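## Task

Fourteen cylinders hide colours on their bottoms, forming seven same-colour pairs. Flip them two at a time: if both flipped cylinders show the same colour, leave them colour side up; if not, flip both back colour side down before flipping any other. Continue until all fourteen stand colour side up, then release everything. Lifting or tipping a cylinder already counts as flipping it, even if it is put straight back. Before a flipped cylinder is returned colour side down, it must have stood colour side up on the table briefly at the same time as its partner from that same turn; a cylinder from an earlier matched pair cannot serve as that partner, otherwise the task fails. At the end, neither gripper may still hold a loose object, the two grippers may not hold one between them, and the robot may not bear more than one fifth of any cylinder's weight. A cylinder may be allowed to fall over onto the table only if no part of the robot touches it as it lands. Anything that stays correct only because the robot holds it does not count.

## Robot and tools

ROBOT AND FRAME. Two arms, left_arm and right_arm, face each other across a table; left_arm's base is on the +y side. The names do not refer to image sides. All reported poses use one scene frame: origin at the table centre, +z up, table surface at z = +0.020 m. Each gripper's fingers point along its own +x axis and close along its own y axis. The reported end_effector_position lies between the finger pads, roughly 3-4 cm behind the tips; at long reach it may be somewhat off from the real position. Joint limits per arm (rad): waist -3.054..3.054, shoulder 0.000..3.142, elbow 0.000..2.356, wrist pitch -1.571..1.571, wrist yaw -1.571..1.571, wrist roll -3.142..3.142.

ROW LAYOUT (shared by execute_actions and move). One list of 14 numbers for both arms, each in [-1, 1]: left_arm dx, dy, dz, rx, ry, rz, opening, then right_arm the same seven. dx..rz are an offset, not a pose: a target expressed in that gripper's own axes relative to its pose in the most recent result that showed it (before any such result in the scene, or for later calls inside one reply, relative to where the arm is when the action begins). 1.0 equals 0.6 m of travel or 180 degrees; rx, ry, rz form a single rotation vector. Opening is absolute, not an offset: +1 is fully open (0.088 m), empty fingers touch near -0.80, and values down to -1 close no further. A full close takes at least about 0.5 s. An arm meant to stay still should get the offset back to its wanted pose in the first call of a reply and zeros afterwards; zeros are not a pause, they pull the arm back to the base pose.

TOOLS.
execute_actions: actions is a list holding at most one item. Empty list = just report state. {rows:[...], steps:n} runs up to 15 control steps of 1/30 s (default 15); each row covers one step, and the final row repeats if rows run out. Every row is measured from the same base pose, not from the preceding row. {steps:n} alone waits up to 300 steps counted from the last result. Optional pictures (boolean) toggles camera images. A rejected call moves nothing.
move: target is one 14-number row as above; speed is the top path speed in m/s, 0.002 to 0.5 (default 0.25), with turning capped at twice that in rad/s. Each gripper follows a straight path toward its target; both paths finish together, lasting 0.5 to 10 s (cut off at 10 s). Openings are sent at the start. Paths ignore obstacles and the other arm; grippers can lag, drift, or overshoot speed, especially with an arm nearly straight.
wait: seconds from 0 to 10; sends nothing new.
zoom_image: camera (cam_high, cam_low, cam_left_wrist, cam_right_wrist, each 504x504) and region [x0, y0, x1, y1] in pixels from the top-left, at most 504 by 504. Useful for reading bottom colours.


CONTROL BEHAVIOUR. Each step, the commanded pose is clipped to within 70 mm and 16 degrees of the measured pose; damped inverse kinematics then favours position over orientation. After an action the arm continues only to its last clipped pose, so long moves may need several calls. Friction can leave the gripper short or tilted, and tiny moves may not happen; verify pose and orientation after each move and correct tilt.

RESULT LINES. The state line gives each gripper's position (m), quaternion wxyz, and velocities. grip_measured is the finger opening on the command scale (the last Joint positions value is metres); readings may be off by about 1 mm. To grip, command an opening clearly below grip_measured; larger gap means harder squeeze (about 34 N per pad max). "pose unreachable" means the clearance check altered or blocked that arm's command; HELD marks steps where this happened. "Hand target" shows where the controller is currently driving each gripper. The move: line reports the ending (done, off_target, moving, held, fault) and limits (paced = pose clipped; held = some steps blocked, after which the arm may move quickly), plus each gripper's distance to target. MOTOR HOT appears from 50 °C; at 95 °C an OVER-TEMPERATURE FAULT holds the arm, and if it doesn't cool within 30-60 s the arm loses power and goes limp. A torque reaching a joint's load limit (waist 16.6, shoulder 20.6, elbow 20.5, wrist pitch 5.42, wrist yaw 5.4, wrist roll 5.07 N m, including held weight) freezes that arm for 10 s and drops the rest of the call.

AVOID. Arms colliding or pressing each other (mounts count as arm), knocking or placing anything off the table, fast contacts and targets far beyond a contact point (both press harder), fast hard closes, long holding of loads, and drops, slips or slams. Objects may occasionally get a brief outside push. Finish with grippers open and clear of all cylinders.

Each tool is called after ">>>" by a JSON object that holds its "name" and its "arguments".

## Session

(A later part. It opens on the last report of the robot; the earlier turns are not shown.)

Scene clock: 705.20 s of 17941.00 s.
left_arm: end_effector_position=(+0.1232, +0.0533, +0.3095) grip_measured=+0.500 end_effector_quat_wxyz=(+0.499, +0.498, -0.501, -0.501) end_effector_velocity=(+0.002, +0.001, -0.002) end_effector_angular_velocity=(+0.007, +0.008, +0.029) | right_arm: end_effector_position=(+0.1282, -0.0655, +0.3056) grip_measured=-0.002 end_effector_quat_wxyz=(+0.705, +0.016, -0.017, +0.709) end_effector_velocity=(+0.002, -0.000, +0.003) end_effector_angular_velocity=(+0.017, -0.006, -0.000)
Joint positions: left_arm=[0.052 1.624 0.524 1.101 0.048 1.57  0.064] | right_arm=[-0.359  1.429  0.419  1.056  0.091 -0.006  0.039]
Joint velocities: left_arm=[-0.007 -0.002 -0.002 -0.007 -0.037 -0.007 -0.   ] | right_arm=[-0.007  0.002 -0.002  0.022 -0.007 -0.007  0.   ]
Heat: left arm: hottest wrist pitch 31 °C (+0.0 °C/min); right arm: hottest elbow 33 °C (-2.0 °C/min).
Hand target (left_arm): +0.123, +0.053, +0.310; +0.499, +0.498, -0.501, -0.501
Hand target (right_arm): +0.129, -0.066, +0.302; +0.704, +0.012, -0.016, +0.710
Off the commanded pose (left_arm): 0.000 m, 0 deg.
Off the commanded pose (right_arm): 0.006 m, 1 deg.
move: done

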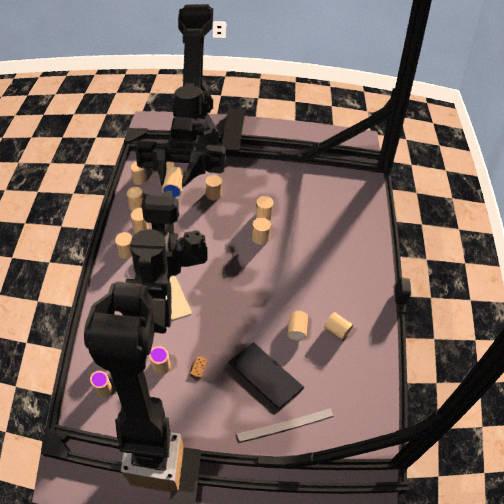

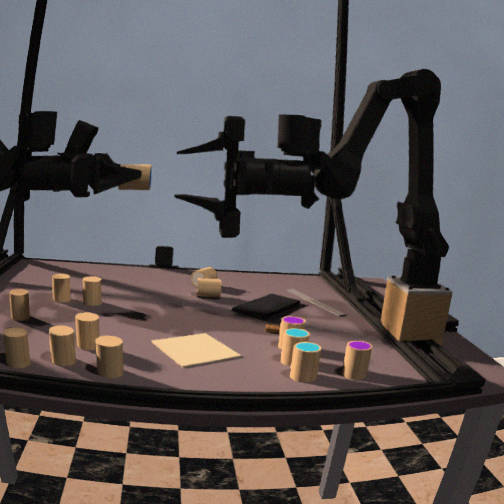

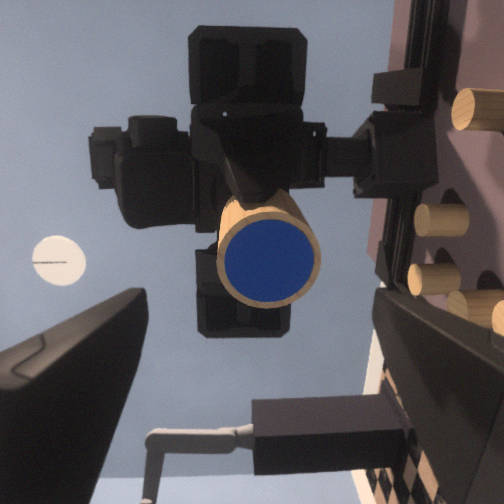

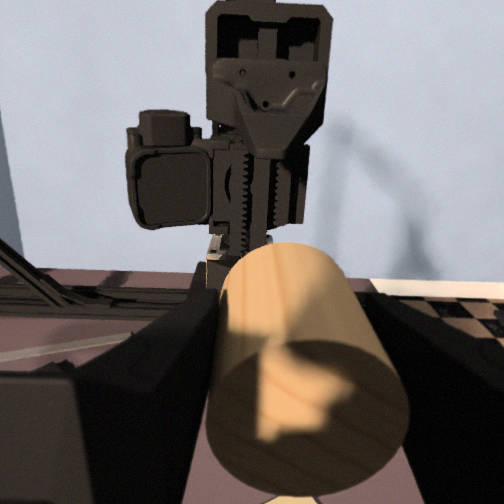

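>>> {"name": "move", "arguments": {"target": [0.139,-0.005,0.002,0,0,0.002,0.5,0,0,0,0,0,0,-0.3], "speed": 0.15}}

>>> {"name": "execute_actions", "arguments": {"actions": [{"rows":[[0,0,0,0,0,0,-0.3,0,0,0,0,0,0,-0.3]],"steps":11}], "pictures": false}}

>>> {"name": "move", "arguments": {"target": [-0.06,0,0,0,0,0,-0.3,-0.06,0,0,0,0,0,0.5], "speed": 0.1}}

>>> {"name": "move", "arguments": {"target": [-0.475,-0.258,-0.113,0,0,-0.498,-0.3,-0.07,0.309,-0.247,0,0.515,0,0.4], "speed": 0.4}}

Scene clock: 717.93 s of 17941.00 s.
left_arm: end_effector_position=(+0.1229, -0.0271, +0.3050) grip_measured=+0.500 end_effector_quat_wxyz=(+0.500, +0.498, -0.502, -0.501) end_effector_velocity=(-0.000, -0.001, -0.005) end_effector_angular_velocity=(+0.022, +0.008, +0.005) | right_arm: end_effector_position=(+0.1282, -0.0655, +0.3044) grip_measured=-0.002 end_effector_quat_wxyz=(+0.704, +0.014, -0.016, +0.709) end_effector_velocity=(-0.000, -0.000, -0.005) end_effector_angular_velocity=(-0.022, +0.005, +0.005)
Joint positions: left_arm=[0.04  1.899 0.849 1.053 0.036 1.57  0.064] | right_arm=[-0.36   1.431  0.418  1.056  0.09  -0.006  0.039]
Joint velocities: left_arm=[-0.002  0.002  0.002 -0.022 -0.007 -0.007 -0.   ] | right_arm=[-0.002 -0.002 -0.002 -0.022 -0.007  0.007 -0.   ]
Heat: left arm: hottest wrist pitch 31 °C (+0.0 °C/min); right arm: hottest wrist pitch 35 °C (+0.0 °C/min).
Hand target (left_arm): +0.122, -0.030, +0.306; +0.501, +0.497, -0.503, -0.500
Hand target (right_arm): +0.128, -0.065, +0.306; +0.704, +0.016, -0.017, +0.709
Off the commanded pose (left_arm): 0.004 m, 0 deg.
Off the commanded pose (right_arm): 0.001 m, 0 deg.
move: done

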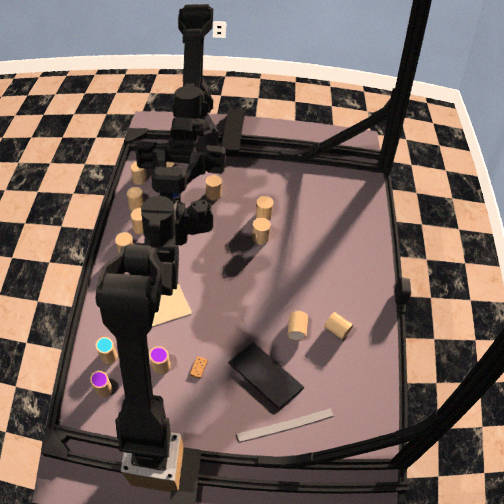

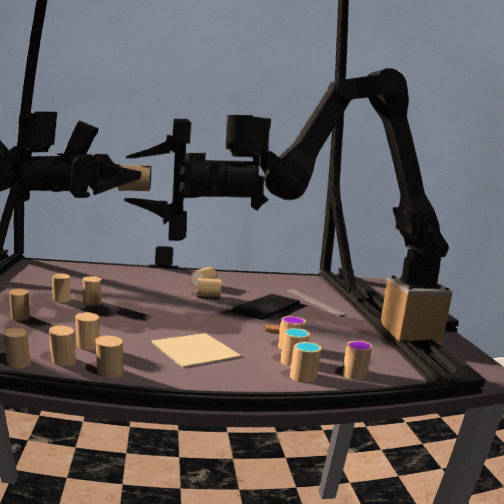

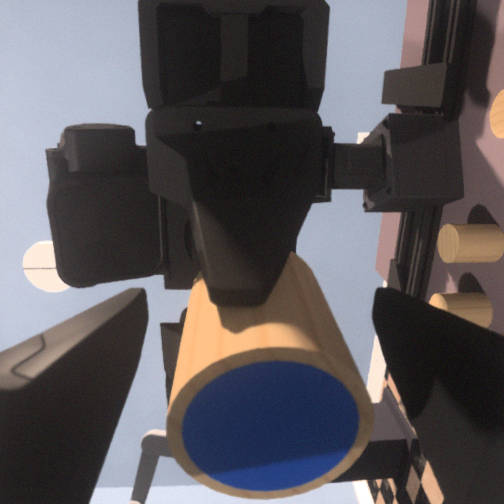

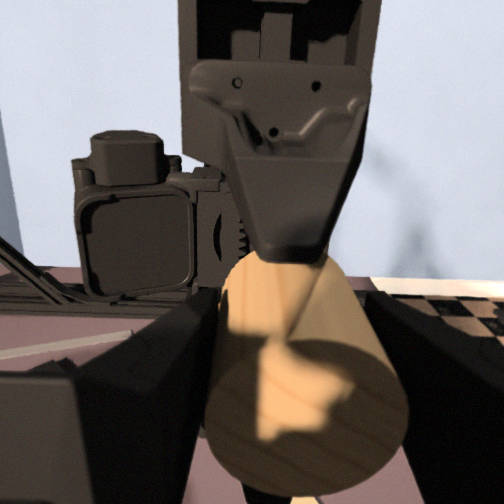

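Scene clock: 718.30 s of 17941.00 s.
left_arm: end_effector_position=(+0.1229, -0.0272, +0.3052) grip_measured=+0.016 end_effector_quat_wxyz=(+0.500, +0.498, -0.502, -0.500) end_effector_velocity=(+0.002, -0.001, -0.002) end_effector_angular_velocity=(+0.007, +0.022, +0.019) | right_arm: end_effector_position=(+0.1282, -0.0655, +0.3042) grip_measured=-0.002 end_effector_quat_wxyz=(+0.704, +0.014, -0.016, +0.709) end_effector_velocity=(-0.002, -0.001, -0.002) end_effector_angular_velocity=(-0.007, -0.008, +0.009)
Joint positions: left_arm=[0.04  1.899 0.85  1.053 0.036 1.57  0.04 ] | right_arm=[-0.36   1.431  0.418  1.055  0.09  -0.006  0.039]
Joint velocities: left_arm=[-0.002  0.002  0.002 -0.007 -0.022 -0.022  0.001] | right_arm=[ 0.002 -0.002 -0.002 -0.007 -0.007 -0.007 -0.   ]
Heat: left arm: hottest wrist pitch 31 °C (+0.0 °C/min); right arm: hottest wrist pitch 35 °C (+0.0 °C/min).
Hand target (left_arm): +0.123, -0.027, +0.305; +0.500, +0.498, -0.502, -0.500
Hand target (right_arm): +0.128, -0.065, +0.304; +0.704, +0.014, -0.016, +0.709
Off the commanded pose (left_arm): 0.000 m, 0 deg.
Off the commanded pose (right_arm): 0.000 m, 0 deg.
Steps of this call (steps 1 to 11: all 11 steps of this action). Readings (end_effector_position):
1: left_arm (+0.1229, -0.0272, +0.3052) | right_arm (+0.1282, -0.0655, +0.3044)
2: left_arm (+0.1229, -0.0272, +0.3052) | right_arm (+0.1282, -0.0655, +0.3043)
4: left_arm (+0.1229, -0.0272, +0.3053) | right_arm (+0.1282, -0.0655, +0.3042)
8: left_arm (+0.1229, -0.0272, +0.3052) | right_arm (+0.1282, -0.0655, +0.3042)
11: the state above

Scene clock: 719.33 s of 17941.00 s.
left_arm: end_effector_position=(+0.1220, +0.0064, +0.3001) grip_measured=+0.015 end_effector_quat_wxyz=(+0.497, +0.501, -0.499, -0.504) end_effector_velocity=(-0.000, +0.003, +0.002) end_effector_angular_velocity=(-0.007, +0.007, +0.005) | right_arm: end_effector_position=(+0.1283, -0.0985, +0.3039) grip_measured=+0.500 end_effector_quat_wxyz=(+0.704, +0.015, -0.016, +0.710) end_effector_velocity=(-0.000, -0.001, -0.002) end_effector_angular_velocity=(-0.012, +0.006, +0.005)
Joint positions: left_arm=[0.041 1.805 0.703 1.092 0.037 1.57  0.04 ] | right_arm=[-0.344  1.273  0.306  1.011  0.104 -0.006  0.063]
Joint velocities: left_arm=[-0.002 -0.012 -0.012  0.007 -0.007 -0.007 -0.   ] | right_arm=[-0.002 -0.012 -0.002 -0.022 -0.007  0.007 -0.   ]
Heat: left arm: hottest wrist pitch 31 °C (+0.0 °C/min); right arm: hottest wrist pitch 35 °C (+0.0 °C/min).
Hand target (left_arm): +0.123, +0.009, +0.305; +0.500, +0.498, -0.502, -0.501
Hand target (right_arm): +0.128, -0.101, +0.303; +0.704, +0.014, -0.016, +0.709
Off the commanded pose (left_arm): 0.006 m, 1 deg.
Off the commanded pose (right_arm): 0.003 m, 0 deg.
move: done

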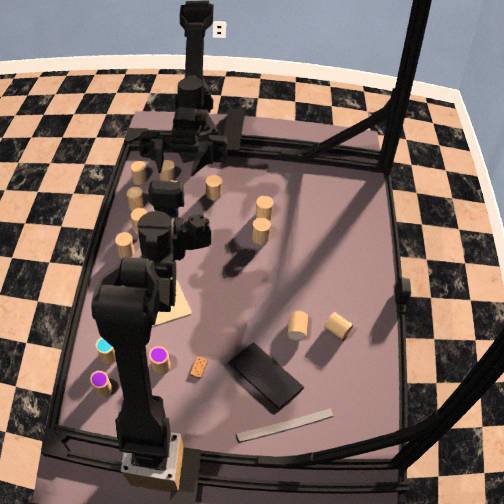

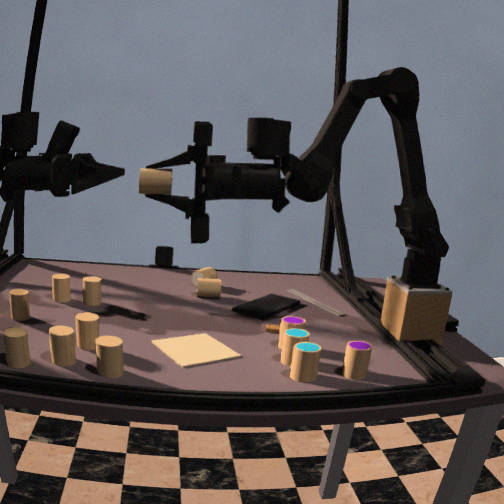

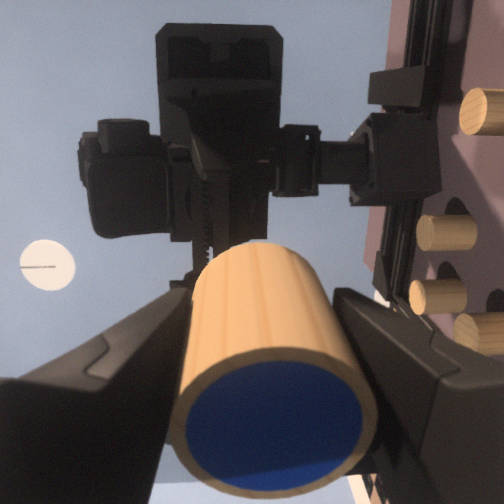

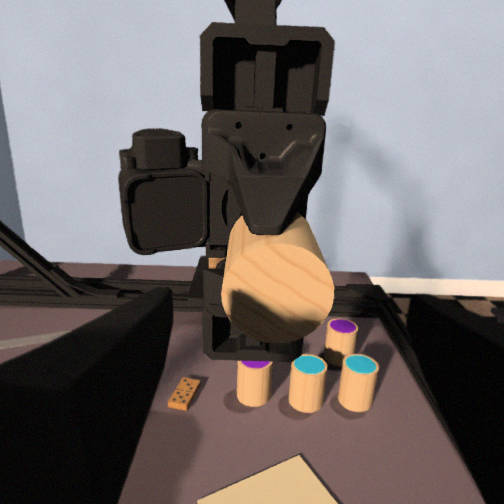

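Scene clock: 721.97 s of 17941.00 s.
left_arm: end_effector_position=(+0.1908, +0.2930, +0.1488) grip_measured=+0.014 end_effector_quat_wxyz=(-0.001, +0.708, -0.000, -0.706) end_effector_velocity=(-0.001, +0.006, -0.001) end_effector_angular_velocity=(+0.028, +0.004, -0.005) | right_arm: end_effector_position=(-0.0540, -0.1363, +0.1543) grip_measured=+0.400 end_effector_quat_wxyz=(+0.499, -0.499, +0.503, +0.498) end_effector_velocity=(+0.001, -0.002, -0.001) end_effector_angular_velocity=(-0.014, -0.001, -0.010)
Joint positions: left_arm=[ 0.423  1.409  0.625 -0.787 -0.002  1.986  0.04 ] | right_arm=[ 0.127  2.009  1.462 -1.026 -0.005  0.589  0.059]
Joint velocities: left_arm=[ 0.002  0.002 -0.002 -0.022 -0.007  0.007 -0.   ] | right_arm=[-0.002  0.002 -0.002 -0.007 -0.007  0.007 -0.   ]
Heat: left arm: hottest wrist pitch 31 °C (+0.0 °C/min); right arm: hottest wrist pitch 35 °C (+1.0 °C/min).
Hand target (left_arm): +0.192, +0.293, +0.149; -0.001, +0.708, +0.001, -0.706
Hand target (right_arm): -0.056, -0.135, +0.153; +0.498, -0.500, +0.505, +0.497
Off the commanded pose (left_arm): 0.001 m, 0 deg.
Off the commanded pose (right_arm): 0.003 m, 1 deg.
move: done

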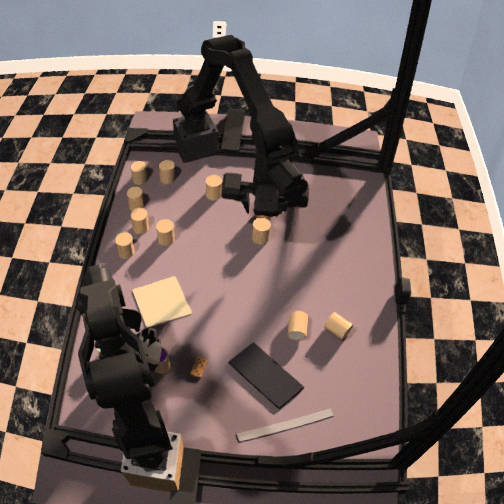

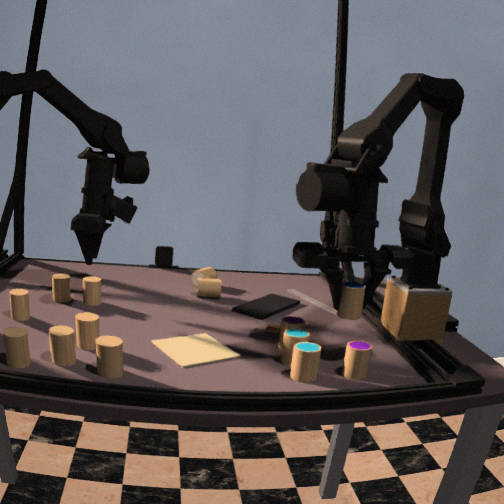

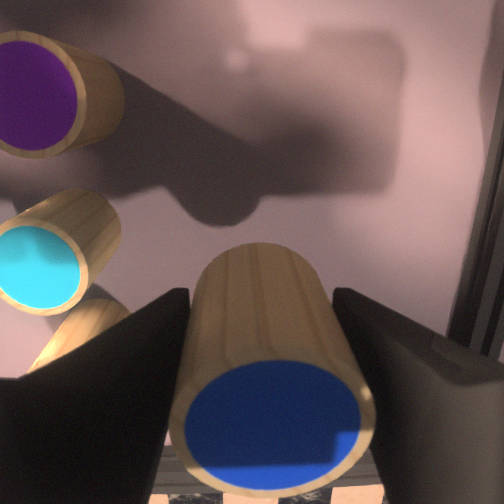

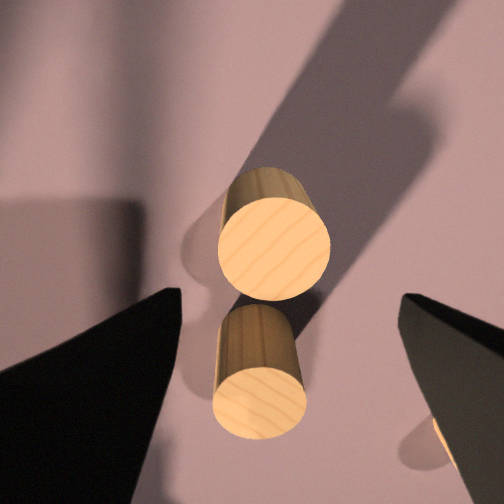

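>>> {"name": "move", "arguments": {"target": [0.136,0,0.004,0,0,0,-0.3,0.137,0,-0.002,0,0,0,0.4], "speed": 0.08}}

Scene clock: 727.03 s of 17941.00 s.
left_arm: end_effector_position=(+0.1900, +0.2914, +0.0681) grip_measured=+0.011 end_effector_quat_wxyz=(+0.001, +0.709, -0.002, -0.706) end_effector_velocity=(+0.001, +0.000, -0.001) end_effector_angular_velocity=(+0.001, -0.008, +0.005) | right_arm: end_effector_position=(-0.0554, -0.1344, +0.0780) grip_measured=+0.400 end_effector_quat_wxyz=(+0.500, -0.493, +0.502, +0.504) end_effector_velocity=(-0.002, -0.002, +0.001) end_effector_angular_velocity=(-0.014, +0.017, +0.005)
Joint positions: left_arm=[ 0.416  1.71   0.471 -0.326 -0.002  1.979  0.04 ] | right_arm=[ 0.127  2.128  1.312 -0.739 -0.006  0.589  0.059]
Joint velocities: left_arm=[-0.002  0.002 -0.002  0.007 -0.007 -0.007 -0.   ] | right_arm=[-0.002 -0.002  0.002 -0.007 -0.022 -0.007  0.   ]
Heat: left arm: hottest shoulder 30 °C (+0.0 °C/min); right arm: hottest wrist pitch 34 °C (+0.0 °C/min).
Hand target (left_arm): +0.189, +0.293, +0.067; -0.001, +0.708, -0.000, -0.707
Hand target (right_arm): -0.054, -0.138, +0.072; +0.499, -0.499, +0.503, +0.498
Off the commanded pose (left_arm): 0.002 m, 0 deg.
Off the commanded pose (right_arm): 0.007 m, 1 deg.
move: done

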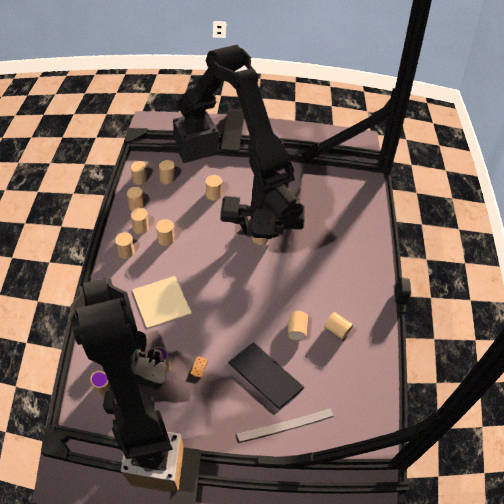

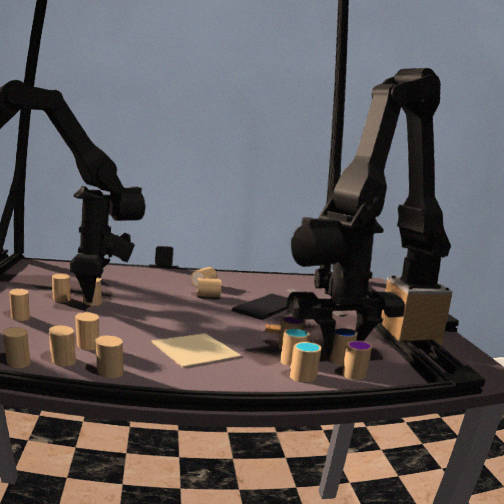

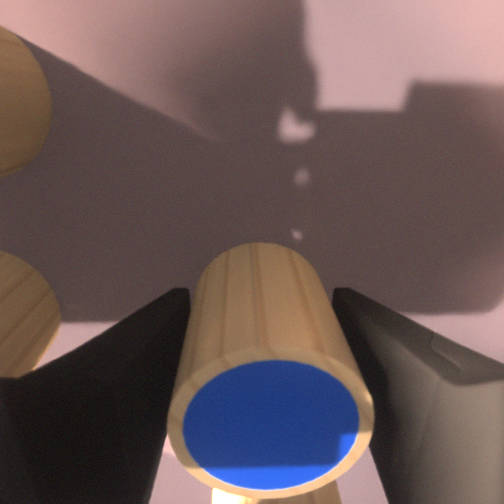

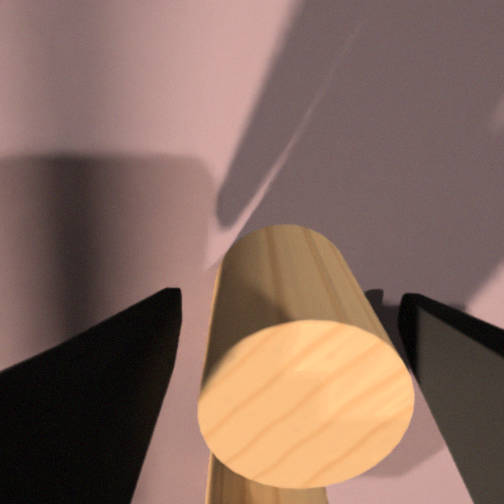

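>>> {"name": "execute_actions", "arguments": {"actions": [{"rows":[[0,0,0,0,0,0,0.3,0,0,0,0,0,0,-0.3]],"steps":10}], "pictures": false}}

>>> {"name": "move", "arguments": {"target": [-0.13,0,0,0,0,0,0.3,-0.13,0,0,0,0,0,-0.3], "speed": 0.2}}

>>> {"name": "move", "arguments": {"target": [-0.284,0.405,0.107,0,0,0.506,0.5,-0.25,-0.305,0.12,0,-0.511,0,-0.3], "speed": 0.4}}

Scene clock: 735.63 s of 17941.00 s.
left_arm: end_effector_position=(+0.1900, +0.2913, +0.0679) grip_measured=+0.285 end_effector_quat_wxyz=(+0.002, +0.709, -0.002, -0.705) end_effector_velocity=(+0.001, -0.001, +0.000) end_effector_angular_velocity=(-0.004, -0.010, +0.005) | right_arm: end_effector_position=(-0.0550, -0.1348, +0.0773) grip_measured=+0.003 end_effector_quat_wxyz=(+0.500, -0.494, +0.502, +0.503) end_effector_velocity=(+0.002, +0.000, -0.000) end_effector_angular_velocity=(-0.002, -0.010, +0.005)
Joint positions: left_arm=[ 0.416  1.711  0.471 -0.324 -0.002  1.979  0.053] | right_arm=[ 0.127  2.13   1.311 -0.74  -0.005  0.589  0.039]
Joint velocities: left_arm=[-0.002 -0.002 -0.002  0.007 -0.007 -0.007  0.008] | right_arm=[-0.002  0.002  0.002 -0.007  0.007 -0.007 -0.   ]
Heat: left arm: hottest shoulder 29 °C (-1.0 °C/min); right arm: hottest elbow 33 °C (-1.0 °C/min).
Hand target (left_arm): +0.190, +0.291, +0.068; +0.001, +0.709, -0.002, -0.706
Hand target (right_arm): -0.055, -0.134, +0.078; +0.500, -0.493, +0.502, +0.504
Off the commanded pose (left_arm): 0.000 m, 0 deg.
Off the commanded pose (right_arm): 0.001 m, 0 deg.
Steps of this call (steps 1 to 248: nothing new was sent; steps 249 to 258: all 10 steps of this action). Readings (end_effector_position):
249: left_arm (+0.1900, +0.2913, +0.0679) | right_arm (-0.0552, -0.1347, +0.0773)
250: left_arm (+0.1900, +0.2913, +0.0679) | right_arm (-0.0552, -0.1347, +0.0773)
252: left_arm (+0.1900, +0.2912, +0.0679) | right_arm (-0.0551, -0.1348, +0.0773)
256: left_arm (+0.1900, +0.2913, +0.0679) | right_arm (-0.0549, -0.1350, +0.0773)
258: the state above

Scene clock: 736.77 s of 17941.00 s.
left_arm: end_effector_position=(+0.1882, +0.2955, +0.1427) grip_measured=+0.300 end_effector_quat_wxyz=(-0.004, +0.707, +0.003, -0.708) end_effector_velocity=(+0.001, +0.000, +0.002) end_effector_angular_velocity=(+0.001, -0.008, +0.005) | right_arm: end_effector_position=(-0.0524, -0.1388, +0.1481) grip_measured=+0.002 end_effector_quat_wxyz=(+0.499, -0.502, +0.504, +0.496) end_effector_velocity=(-0.002, -0.002, +0.003) end_effector_angular_velocity=(-0.010, +0.020, -0.010)
Joint positions: left_arm=[ 0.416  1.419  0.605 -0.765 -0.002  1.979  0.054] | right_arm=[ 0.127  2.012  1.44  -1.009 -0.005  0.589  0.039]
Joint velocities: left_arm=[-0.002 -0.007  0.002 -0.007 -0.007 -0.007 -0.   ] | right_arm=[-0.002 -0.007  0.002 -0.007 -0.022  0.007 -0.   ]
Heat: left arm: hottest shoulder 29 °C (-1.0 °C/min); right arm: hottest elbow 33 °C (-1.0 °C/min).
Hand target (left_arm): +0.189, +0.292, +0.146; +0.002, +0.709, -0.002, -0.705
Hand target (right_arm): -0.055, -0.136, +0.155; +0.500, -0.494, +0.502, +0.503
Off the commanded pose (left_arm): 0.005 m, 1 deg.
Off the commanded pose (right_arm): 0.008 m, 1 deg.
move: done

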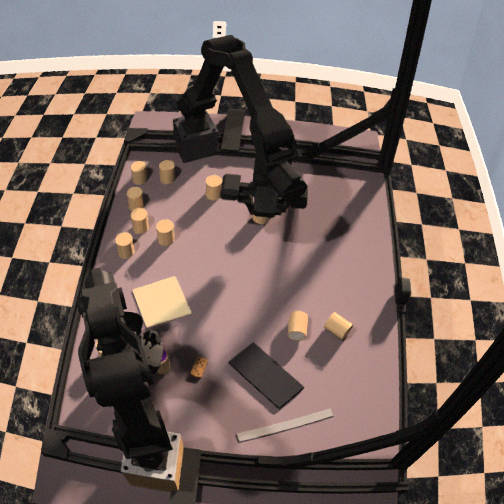

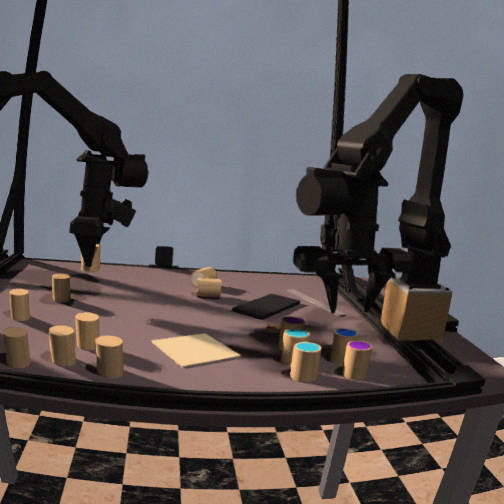

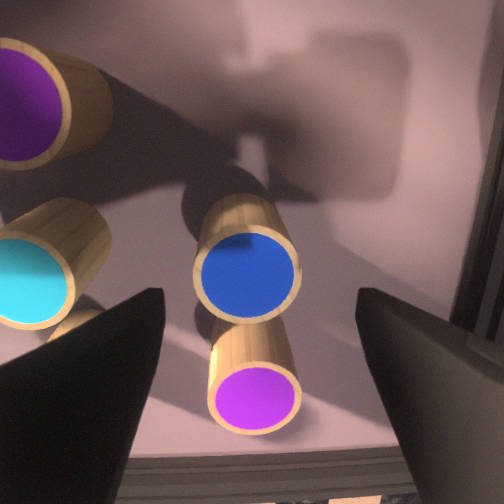

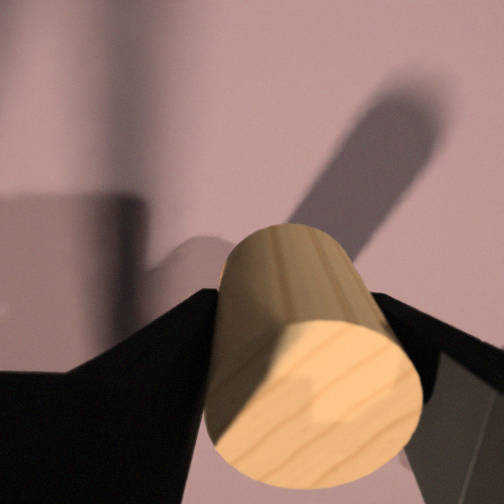

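Scene clock: 739.37 s of 17941.00 s.
left_arm: end_effector_position=(+0.1236, +0.0540, +0.3076) grip_measured=+0.500 end_effector_quat_wxyz=(+0.500, +0.498, -0.500, -0.502) end_effector_velocity=(+0.000, -0.001, +0.002) end_effector_angular_velocity=(-0.007, +0.007, +0.005) | right_arm: end_effector_position=(+0.1286, -0.0645, +0.3053) grip_measured=+0.001 end_effector_quat_wxyz=(+0.705, +0.013, -0.016, +0.709) end_effector_velocity=(+0.002, -0.001, -0.002) end_effector_angular_velocity=(-0.002, -0.022, -0.001)
Joint positions: left_arm=[0.053 1.629 0.519 1.11  0.048 1.566 0.063] | right_arm=[-0.361  1.429  0.424  1.046  0.088 -0.008  0.039]
Joint velocities: left_arm=[-0.002  0.002  0.002  0.007 -0.007 -0.007  0.   ] | right_arm=[-0.007  0.002 -0.007  0.007 -0.007 -0.022  0.   ]
Heat: left arm: hottest shoulder 29 °C (-1.0 °C/min); right arm: hottest elbow 33 °C (-1.0 °C/min).
Hand target (left_arm): +0.123, +0.051, +0.311; +0.503, +0.495, -0.502, -0.500
Hand target (right_arm): +0.129, -0.065, +0.300; +0.704, +0.008, -0.013, +0.710
Off the commanded pose (left_arm): 0.004 m, 1 deg.
Off the commanded pose (right_arm): 0.008 m, 1 deg.
move: done

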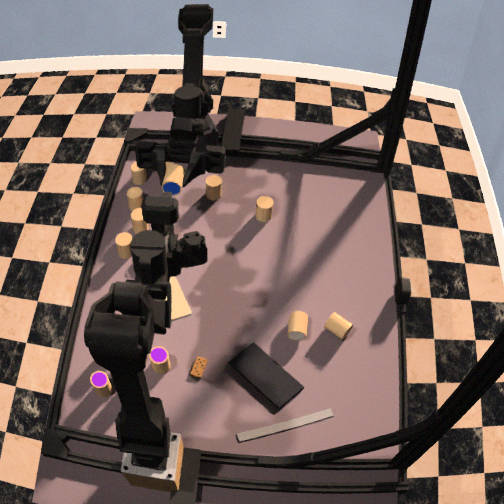

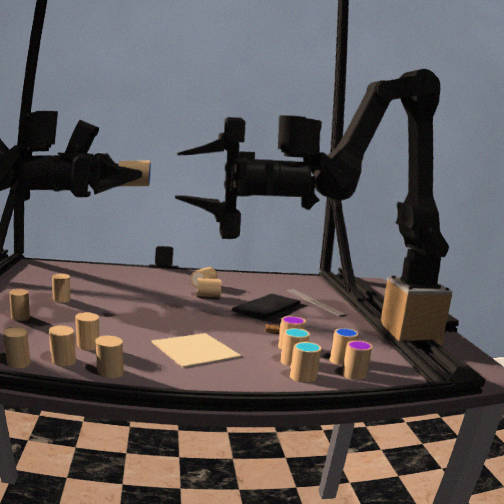

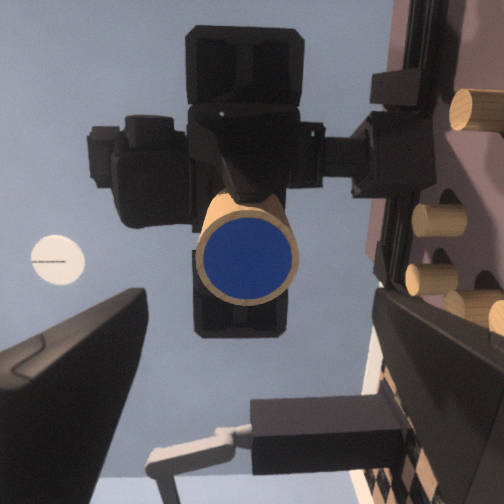

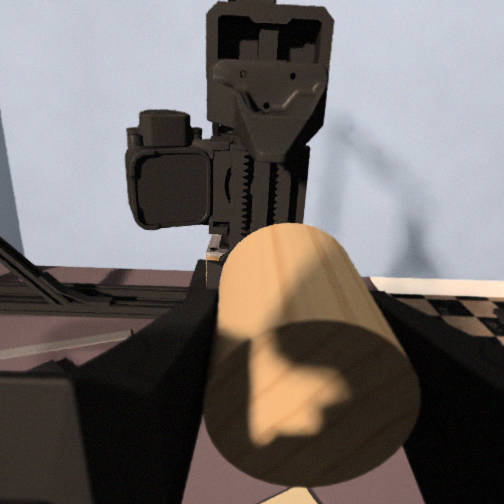

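>>> {"name": "move", "arguments": {"target": [0.142,0.01,0.002,0,0,0.002,0.5,0,0,0,0,0,0,-0.3], "speed": 0.15}}

>>> {"name": "execute_actions", "arguments": {"actions": [{"rows":[[0,0,0,0,0,0,-0.3,0,0,0,0,0,0,-0.3]],"steps":11}], "pictures": false}}

>>> {"name": "move", "arguments": {"target": [-0.06,0,0,0,0,0,-0.3,-0.06,0,0,0,0,0,0.5], "speed": 0.1}}

>>> {"name": "move", "arguments": {"target": [-0.478,-0.268,-0.008,0,0,-0.498,-0.3,-0.038,-0.062,-0.25,0,0.513,0,0.4], "speed": 0.4}}

Scene clock: 755.90 s of 17941.00 s.
left_arm: end_effector_position=(+0.1231, -0.0282, +0.3120) grip_measured=+0.500 end_effector_quat_wxyz=(+0.501, +0.497, -0.500, -0.502) end_effector_velocity=(+0.002, -0.002, -0.003) end_effector_angular_velocity=(+0.017, -0.007, +0.020) | right_arm: end_effector_position=(+0.1286, -0.0647, +0.3036) grip_measured=-0.001 end_effector_quat_wxyz=(+0.704, +0.011, -0.014, +0.710) end_effector_velocity=(-0.000, -0.001, -0.002) end_effector_angular_velocity=(-0.007, -0.008, +0.005)
Joint positions: left_arm=[0.041 1.88  0.863 1.02  0.036 1.566 0.064] | right_arm=[-0.362  1.431  0.422  1.046  0.088 -0.008  0.039]
Joint velocities: left_arm=[-0.002  0.002  0.007 -0.022 -0.022  0.007 -0.   ] | right_arm=[-0.002 -0.002 -0.002 -0.007 -0.007 -0.007 -0.   ]
Heat: left arm: hottest wrist pitch 31 °C (+0.0 °C/min); right arm: hottest wrist pitch 35 °C (+2.0 °C/min).
Hand target (left_arm): +0.122, -0.031, +0.313; +0.502, +0.496, -0.502, -0.501
Hand target (right_arm): +0.129, -0.065, +0.305; +0.704, +0.013, -0.016, +0.710
Off the commanded pose (left_arm): 0.004 m, 0 deg.
Off the commanded pose (right_arm): 0.002 m, 0 deg.
move: done

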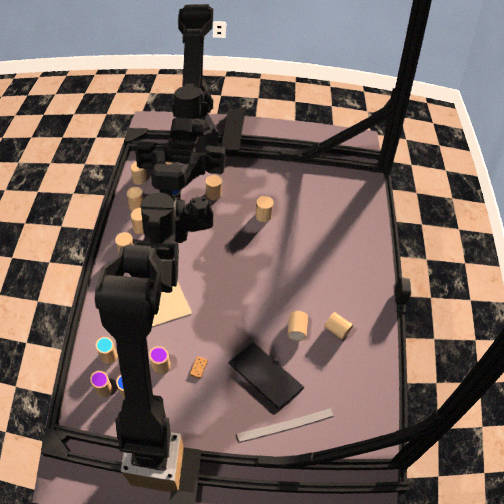

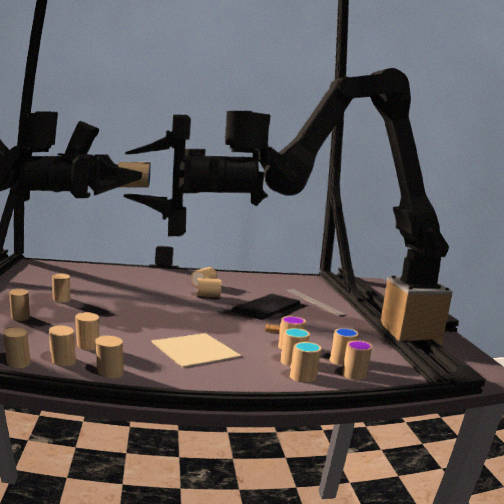

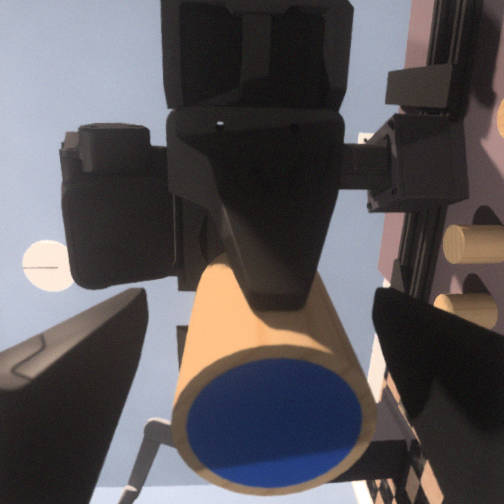

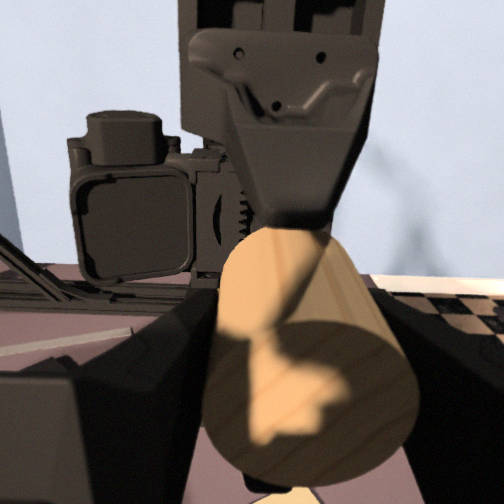

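Scene clock: 756.27 s of 17941.00 s.
left_arm: end_effector_position=(+0.1231, -0.0282, +0.3118) grip_measured=+0.011 end_effector_quat_wxyz=(+0.501, +0.497, -0.500, -0.502) end_effector_velocity=(+0.000, +0.001, -0.001) end_effector_angular_velocity=(+0.007, +0.008, -0.005) | right_arm: end_effector_position=(+0.1286, -0.0647, +0.3035) grip_measured=-0.001 end_effector_quat_wxyz=(+0.704, +0.011, -0.014, +0.710) end_effector_velocity=(-0.000, +0.000, +0.000) end_effector_angular_velocity=(-0.002, -0.022, +0.004)
Joint positions: left_arm=[0.041 1.88  0.863 1.019 0.036 1.566 0.04 ] | right_arm=[-0.362  1.431  0.422  1.045  0.088 -0.008  0.039]
Joint velocities: left_arm=[ 0.002 -0.002 -0.002 -0.007  0.007 -0.007  0.   ] | right_arm=[-0.002 -0.002  0.002 -0.007 -0.007 -0.022 -0.   ]
Heat: left arm: hottest wrist pitch 31 °C (+0.0 °C/min); right arm: hottest wrist pitch 35 °C (+2.0 °C/min).
Hand target (left_arm): +0.123, -0.028, +0.312; +0.501, +0.497, -0.500, -0.502
Hand target (right_arm): +0.129, -0.065, +0.304; +0.704, +0.011, -0.014, +0.710
Off the commanded pose (left_arm): 0.000 m, 0 deg.
Off the commanded pose (right_arm): 0.000 m, 0 deg.
Steps of this call (steps 1 to 11: all 11 steps of this action). Readings (end_effector_position):
1: left_arm (+0.1231, -0.0282, +0.3120) | right_arm (+0.1286, -0.0647, +0.3036)
2: left_arm (+0.1231, -0.0282, +0.3119) | right_arm (+0.1286, -0.0647, +0.3036)
4: left_arm (+0.1231, -0.0282, +0.3119) | right_arm (+0.1286, -0.0647, +0.3035)
8: left_arm (+0.1231, -0.0282, +0.3118) | right_arm (+0.1286, -0.0647, +0.3035)
11: the state above

Scene clock: 757.30 s of 17941.00 s.
left_arm: end_effector_position=(+0.1222, +0.0052, +0.3073) grip_measured=+0.011 end_effector_quat_wxyz=(+0.498, +0.500, -0.497, -0.505) end_effector_velocity=(-0.000, +0.003, +0.003) end_effector_angular_velocity=(-0.017, +0.007, +0.005) | right_arm: end_effector_position=(+0.1287, -0.0978, +0.3034) grip_measured=+0.500 end_effector_quat_wxyz=(+0.704, +0.012, -0.014, +0.710) end_effector_velocity=(-0.002, -0.004, -0.001) end_effector_angular_velocity=(-0.002, -0.008, +0.009)
Joint positions: left_arm=[0.042 1.783 0.718 1.055 0.037 1.566 0.04 ] | right_arm=[-0.347  1.272  0.31   0.999  0.101 -0.008  0.063]
Joint velocities: left_arm=[-0.002 -0.007 -0.012  0.022 -0.007 -0.007 -0.   ] | right_arm=[ 0.002 -0.017 -0.012 -0.007 -0.007 -0.007  0.   ]
Heat: left arm: hottest wrist pitch 31 °C (+0.0 °C/min); right arm: hottest wrist pitch 35 °C (+2.0 °C/min).
Hand target (left_arm): +0.123, +0.008, +0.312; +0.501, +0.497, -0.500, -0.502
Hand target (right_arm): +0.129, -0.101, +0.302; +0.704, +0.011, -0.014, +0.710
Off the commanded pose (left_arm): 0.005 m, 1 deg.
Off the commanded pose (right_arm): 0.003 m, 0 deg.
move: done

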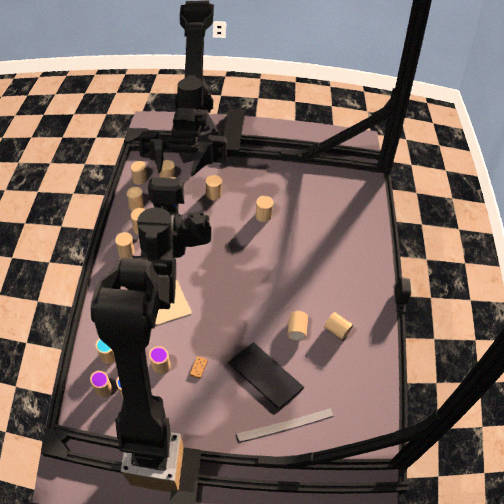

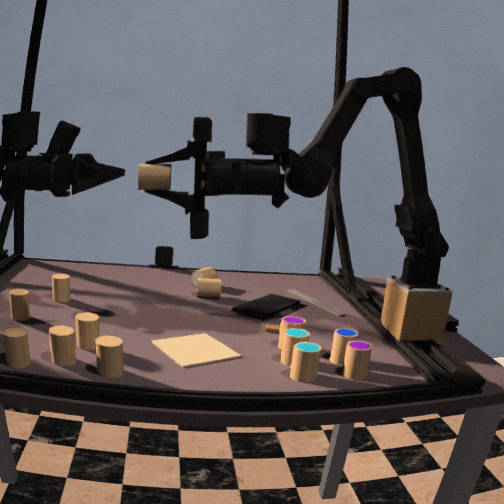

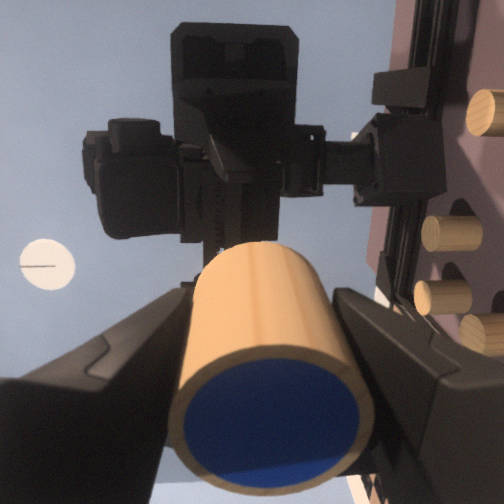

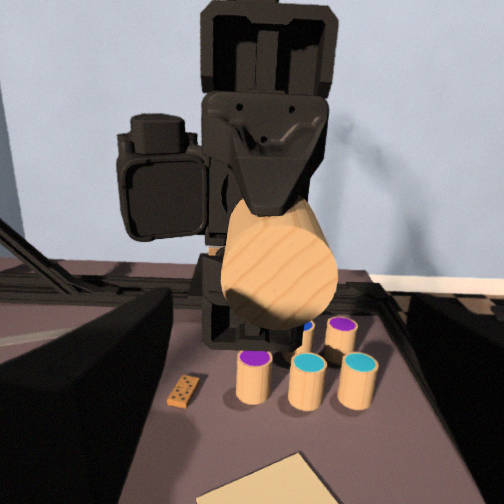

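Scene clock: 759.87 s of 17941.00 s.
left_arm: end_effector_position=(+0.1268, +0.2906, +0.1525) grip_measured=+0.010 end_effector_quat_wxyz=(+0.003, +0.705, -0.004, -0.709) end_effector_velocity=(+0.000, +0.005, -0.000) end_effector_angular_velocity=(+0.023, -0.005, +0.005) | right_arm: end_effector_position=(+0.1659, -0.1174, +0.1535) grip_measured=+0.400 end_effector_quat_wxyz=(+0.501, -0.499, +0.501, +0.499) end_effector_velocity=(-0.000, -0.004, -0.000) end_effector_angular_velocity=(-0.022, +0.008, +0.005)
Joint positions: left_arm=[ 0.093  1.333  0.584 -0.814  0.007  1.656  0.039] | right_arm=[-0.5    1.855  1.244 -0.96  -0.001 -0.039  0.059]
Joint velocities: left_arm=[-0.002 -0.002 -0.002 -0.022 -0.007 -0.007  0.   ] | right_arm=[-0.002  0.002  0.002 -0.022 -0.007 -0.007 -0.   ]
Heat: left arm: hottest wrist pitch 31 °C (+0.0 °C/min); right arm: hottest wrist pitch 35 °C (+2.0 °C/min).
Hand target (left_arm): +0.128, +0.294, +0.150; -0.002, +0.706, +0.001, -0.709
Hand target (right_arm): +0.167, -0.115, +0.152; +0.501, -0.500, +0.501, +0.497
Off the commanded pose (left_arm): 0.004 m, 1 deg.
Off the commanded pose (right_arm): 0.003 m, 1 deg.
move: done

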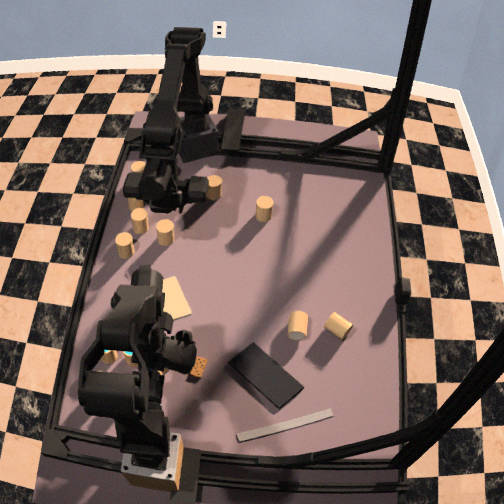

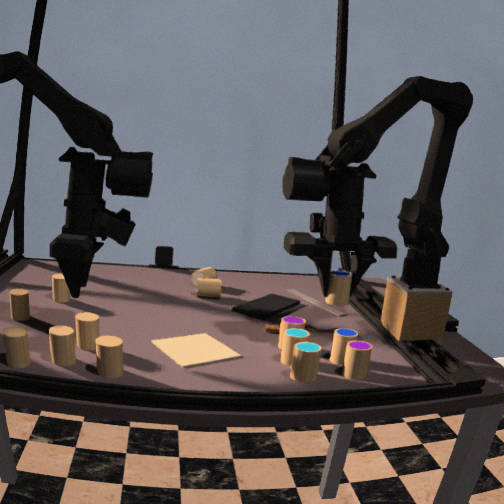

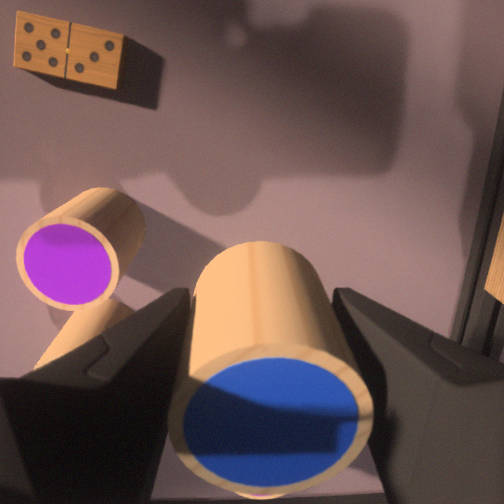

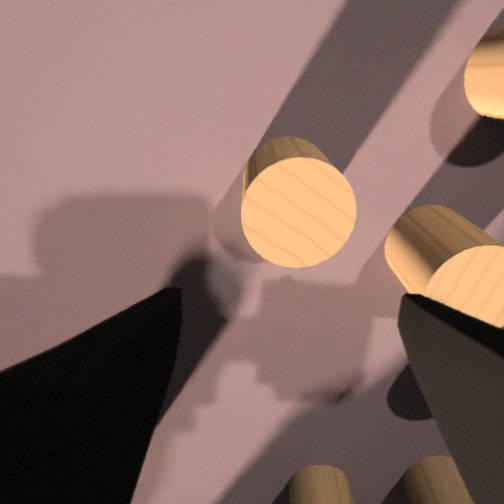

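>>> {"name": "move", "arguments": {"target": [0,-0.012,0.045,-0.5,0,0,-0.3,0.02,-0.013,0.022,0,0,0,0.3], "speed": 0.5}}

Scene clock: 775.53 s of 17941.00 s.
left_arm: end_effector_position=(+0.0993, +0.2957, +0.1530) grip_measured=+0.010 end_effector_quat_wxyz=(+0.499, +0.495, +0.500, -0.506) end_effector_velocity=(+0.003, +0.004, -0.001) end_effector_angular_velocity=(+0.011, -0.023, +0.020) | right_arm: end_effector_position=(+0.1727, -0.1079, +0.1425) grip_measured=+0.300 end_effector_quat_wxyz=(+0.500, -0.499, +0.502, +0.499) end_effector_velocity=(-0.000, -0.002, +0.000) end_effector_angular_velocity=(-0.007, +0.008, +0.005)
Joint positions: left_arm=[-0.059  1.305  0.567 -0.822  0.01  -0.066  0.04 ] | right_arm=[-0.519  1.907  1.267 -0.933 -0.001 -0.058  0.054]
Joint velocities: left_arm=[-0.002 -0.002 -0.007 -0.007 -0.022 -0.022 -0.   ] | right_arm=[-0.002 -0.002 -0.002 -0.007 -0.007 -0.007  0.   ]
Heat: left arm: hottest shoulder 29 °C (-2.0 °C/min); right arm: hottest elbow 34 °C (+0.0 °C/min).
Hand target (left_arm): +0.099, +0.298, +0.153; +0.500, +0.496, +0.499, -0.505
Hand target (right_arm): +0.174, -0.104, +0.141; +0.501, -0.499, +0.501, +0.499
Off the commanded pose (left_arm): 0.002 m, 0 deg.
Off the commanded pose (right_arm): 0.004 m, 0 deg.
move: done

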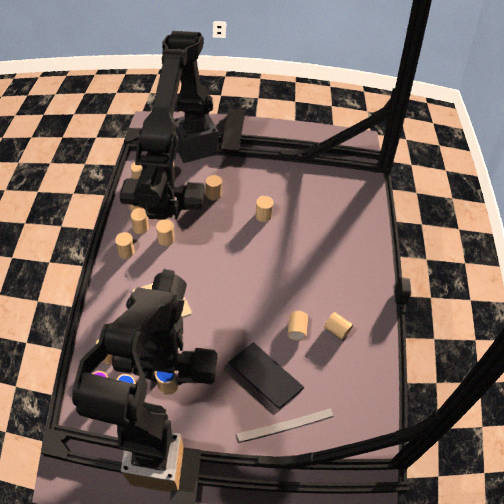

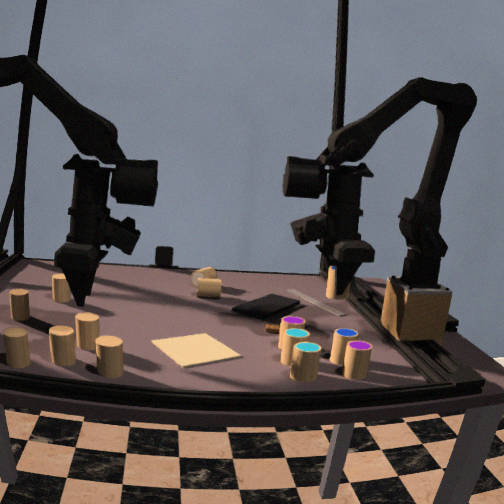

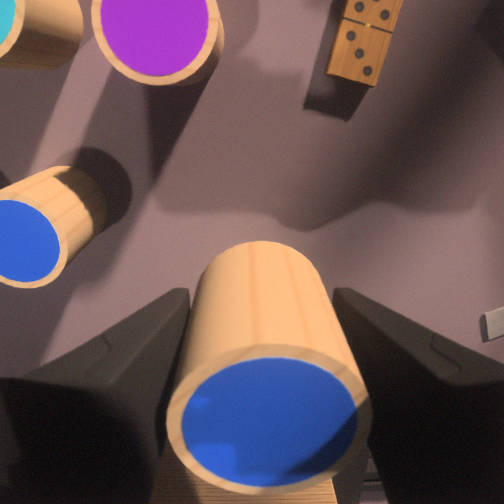

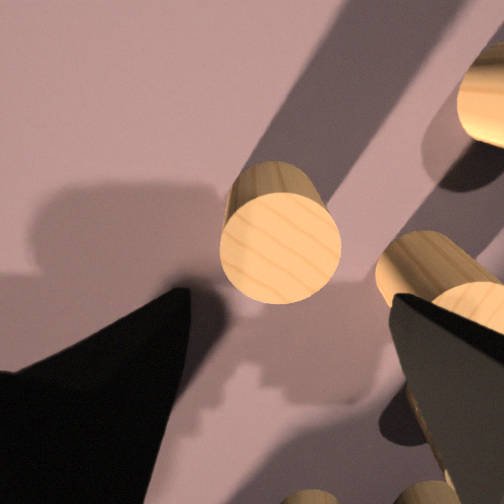

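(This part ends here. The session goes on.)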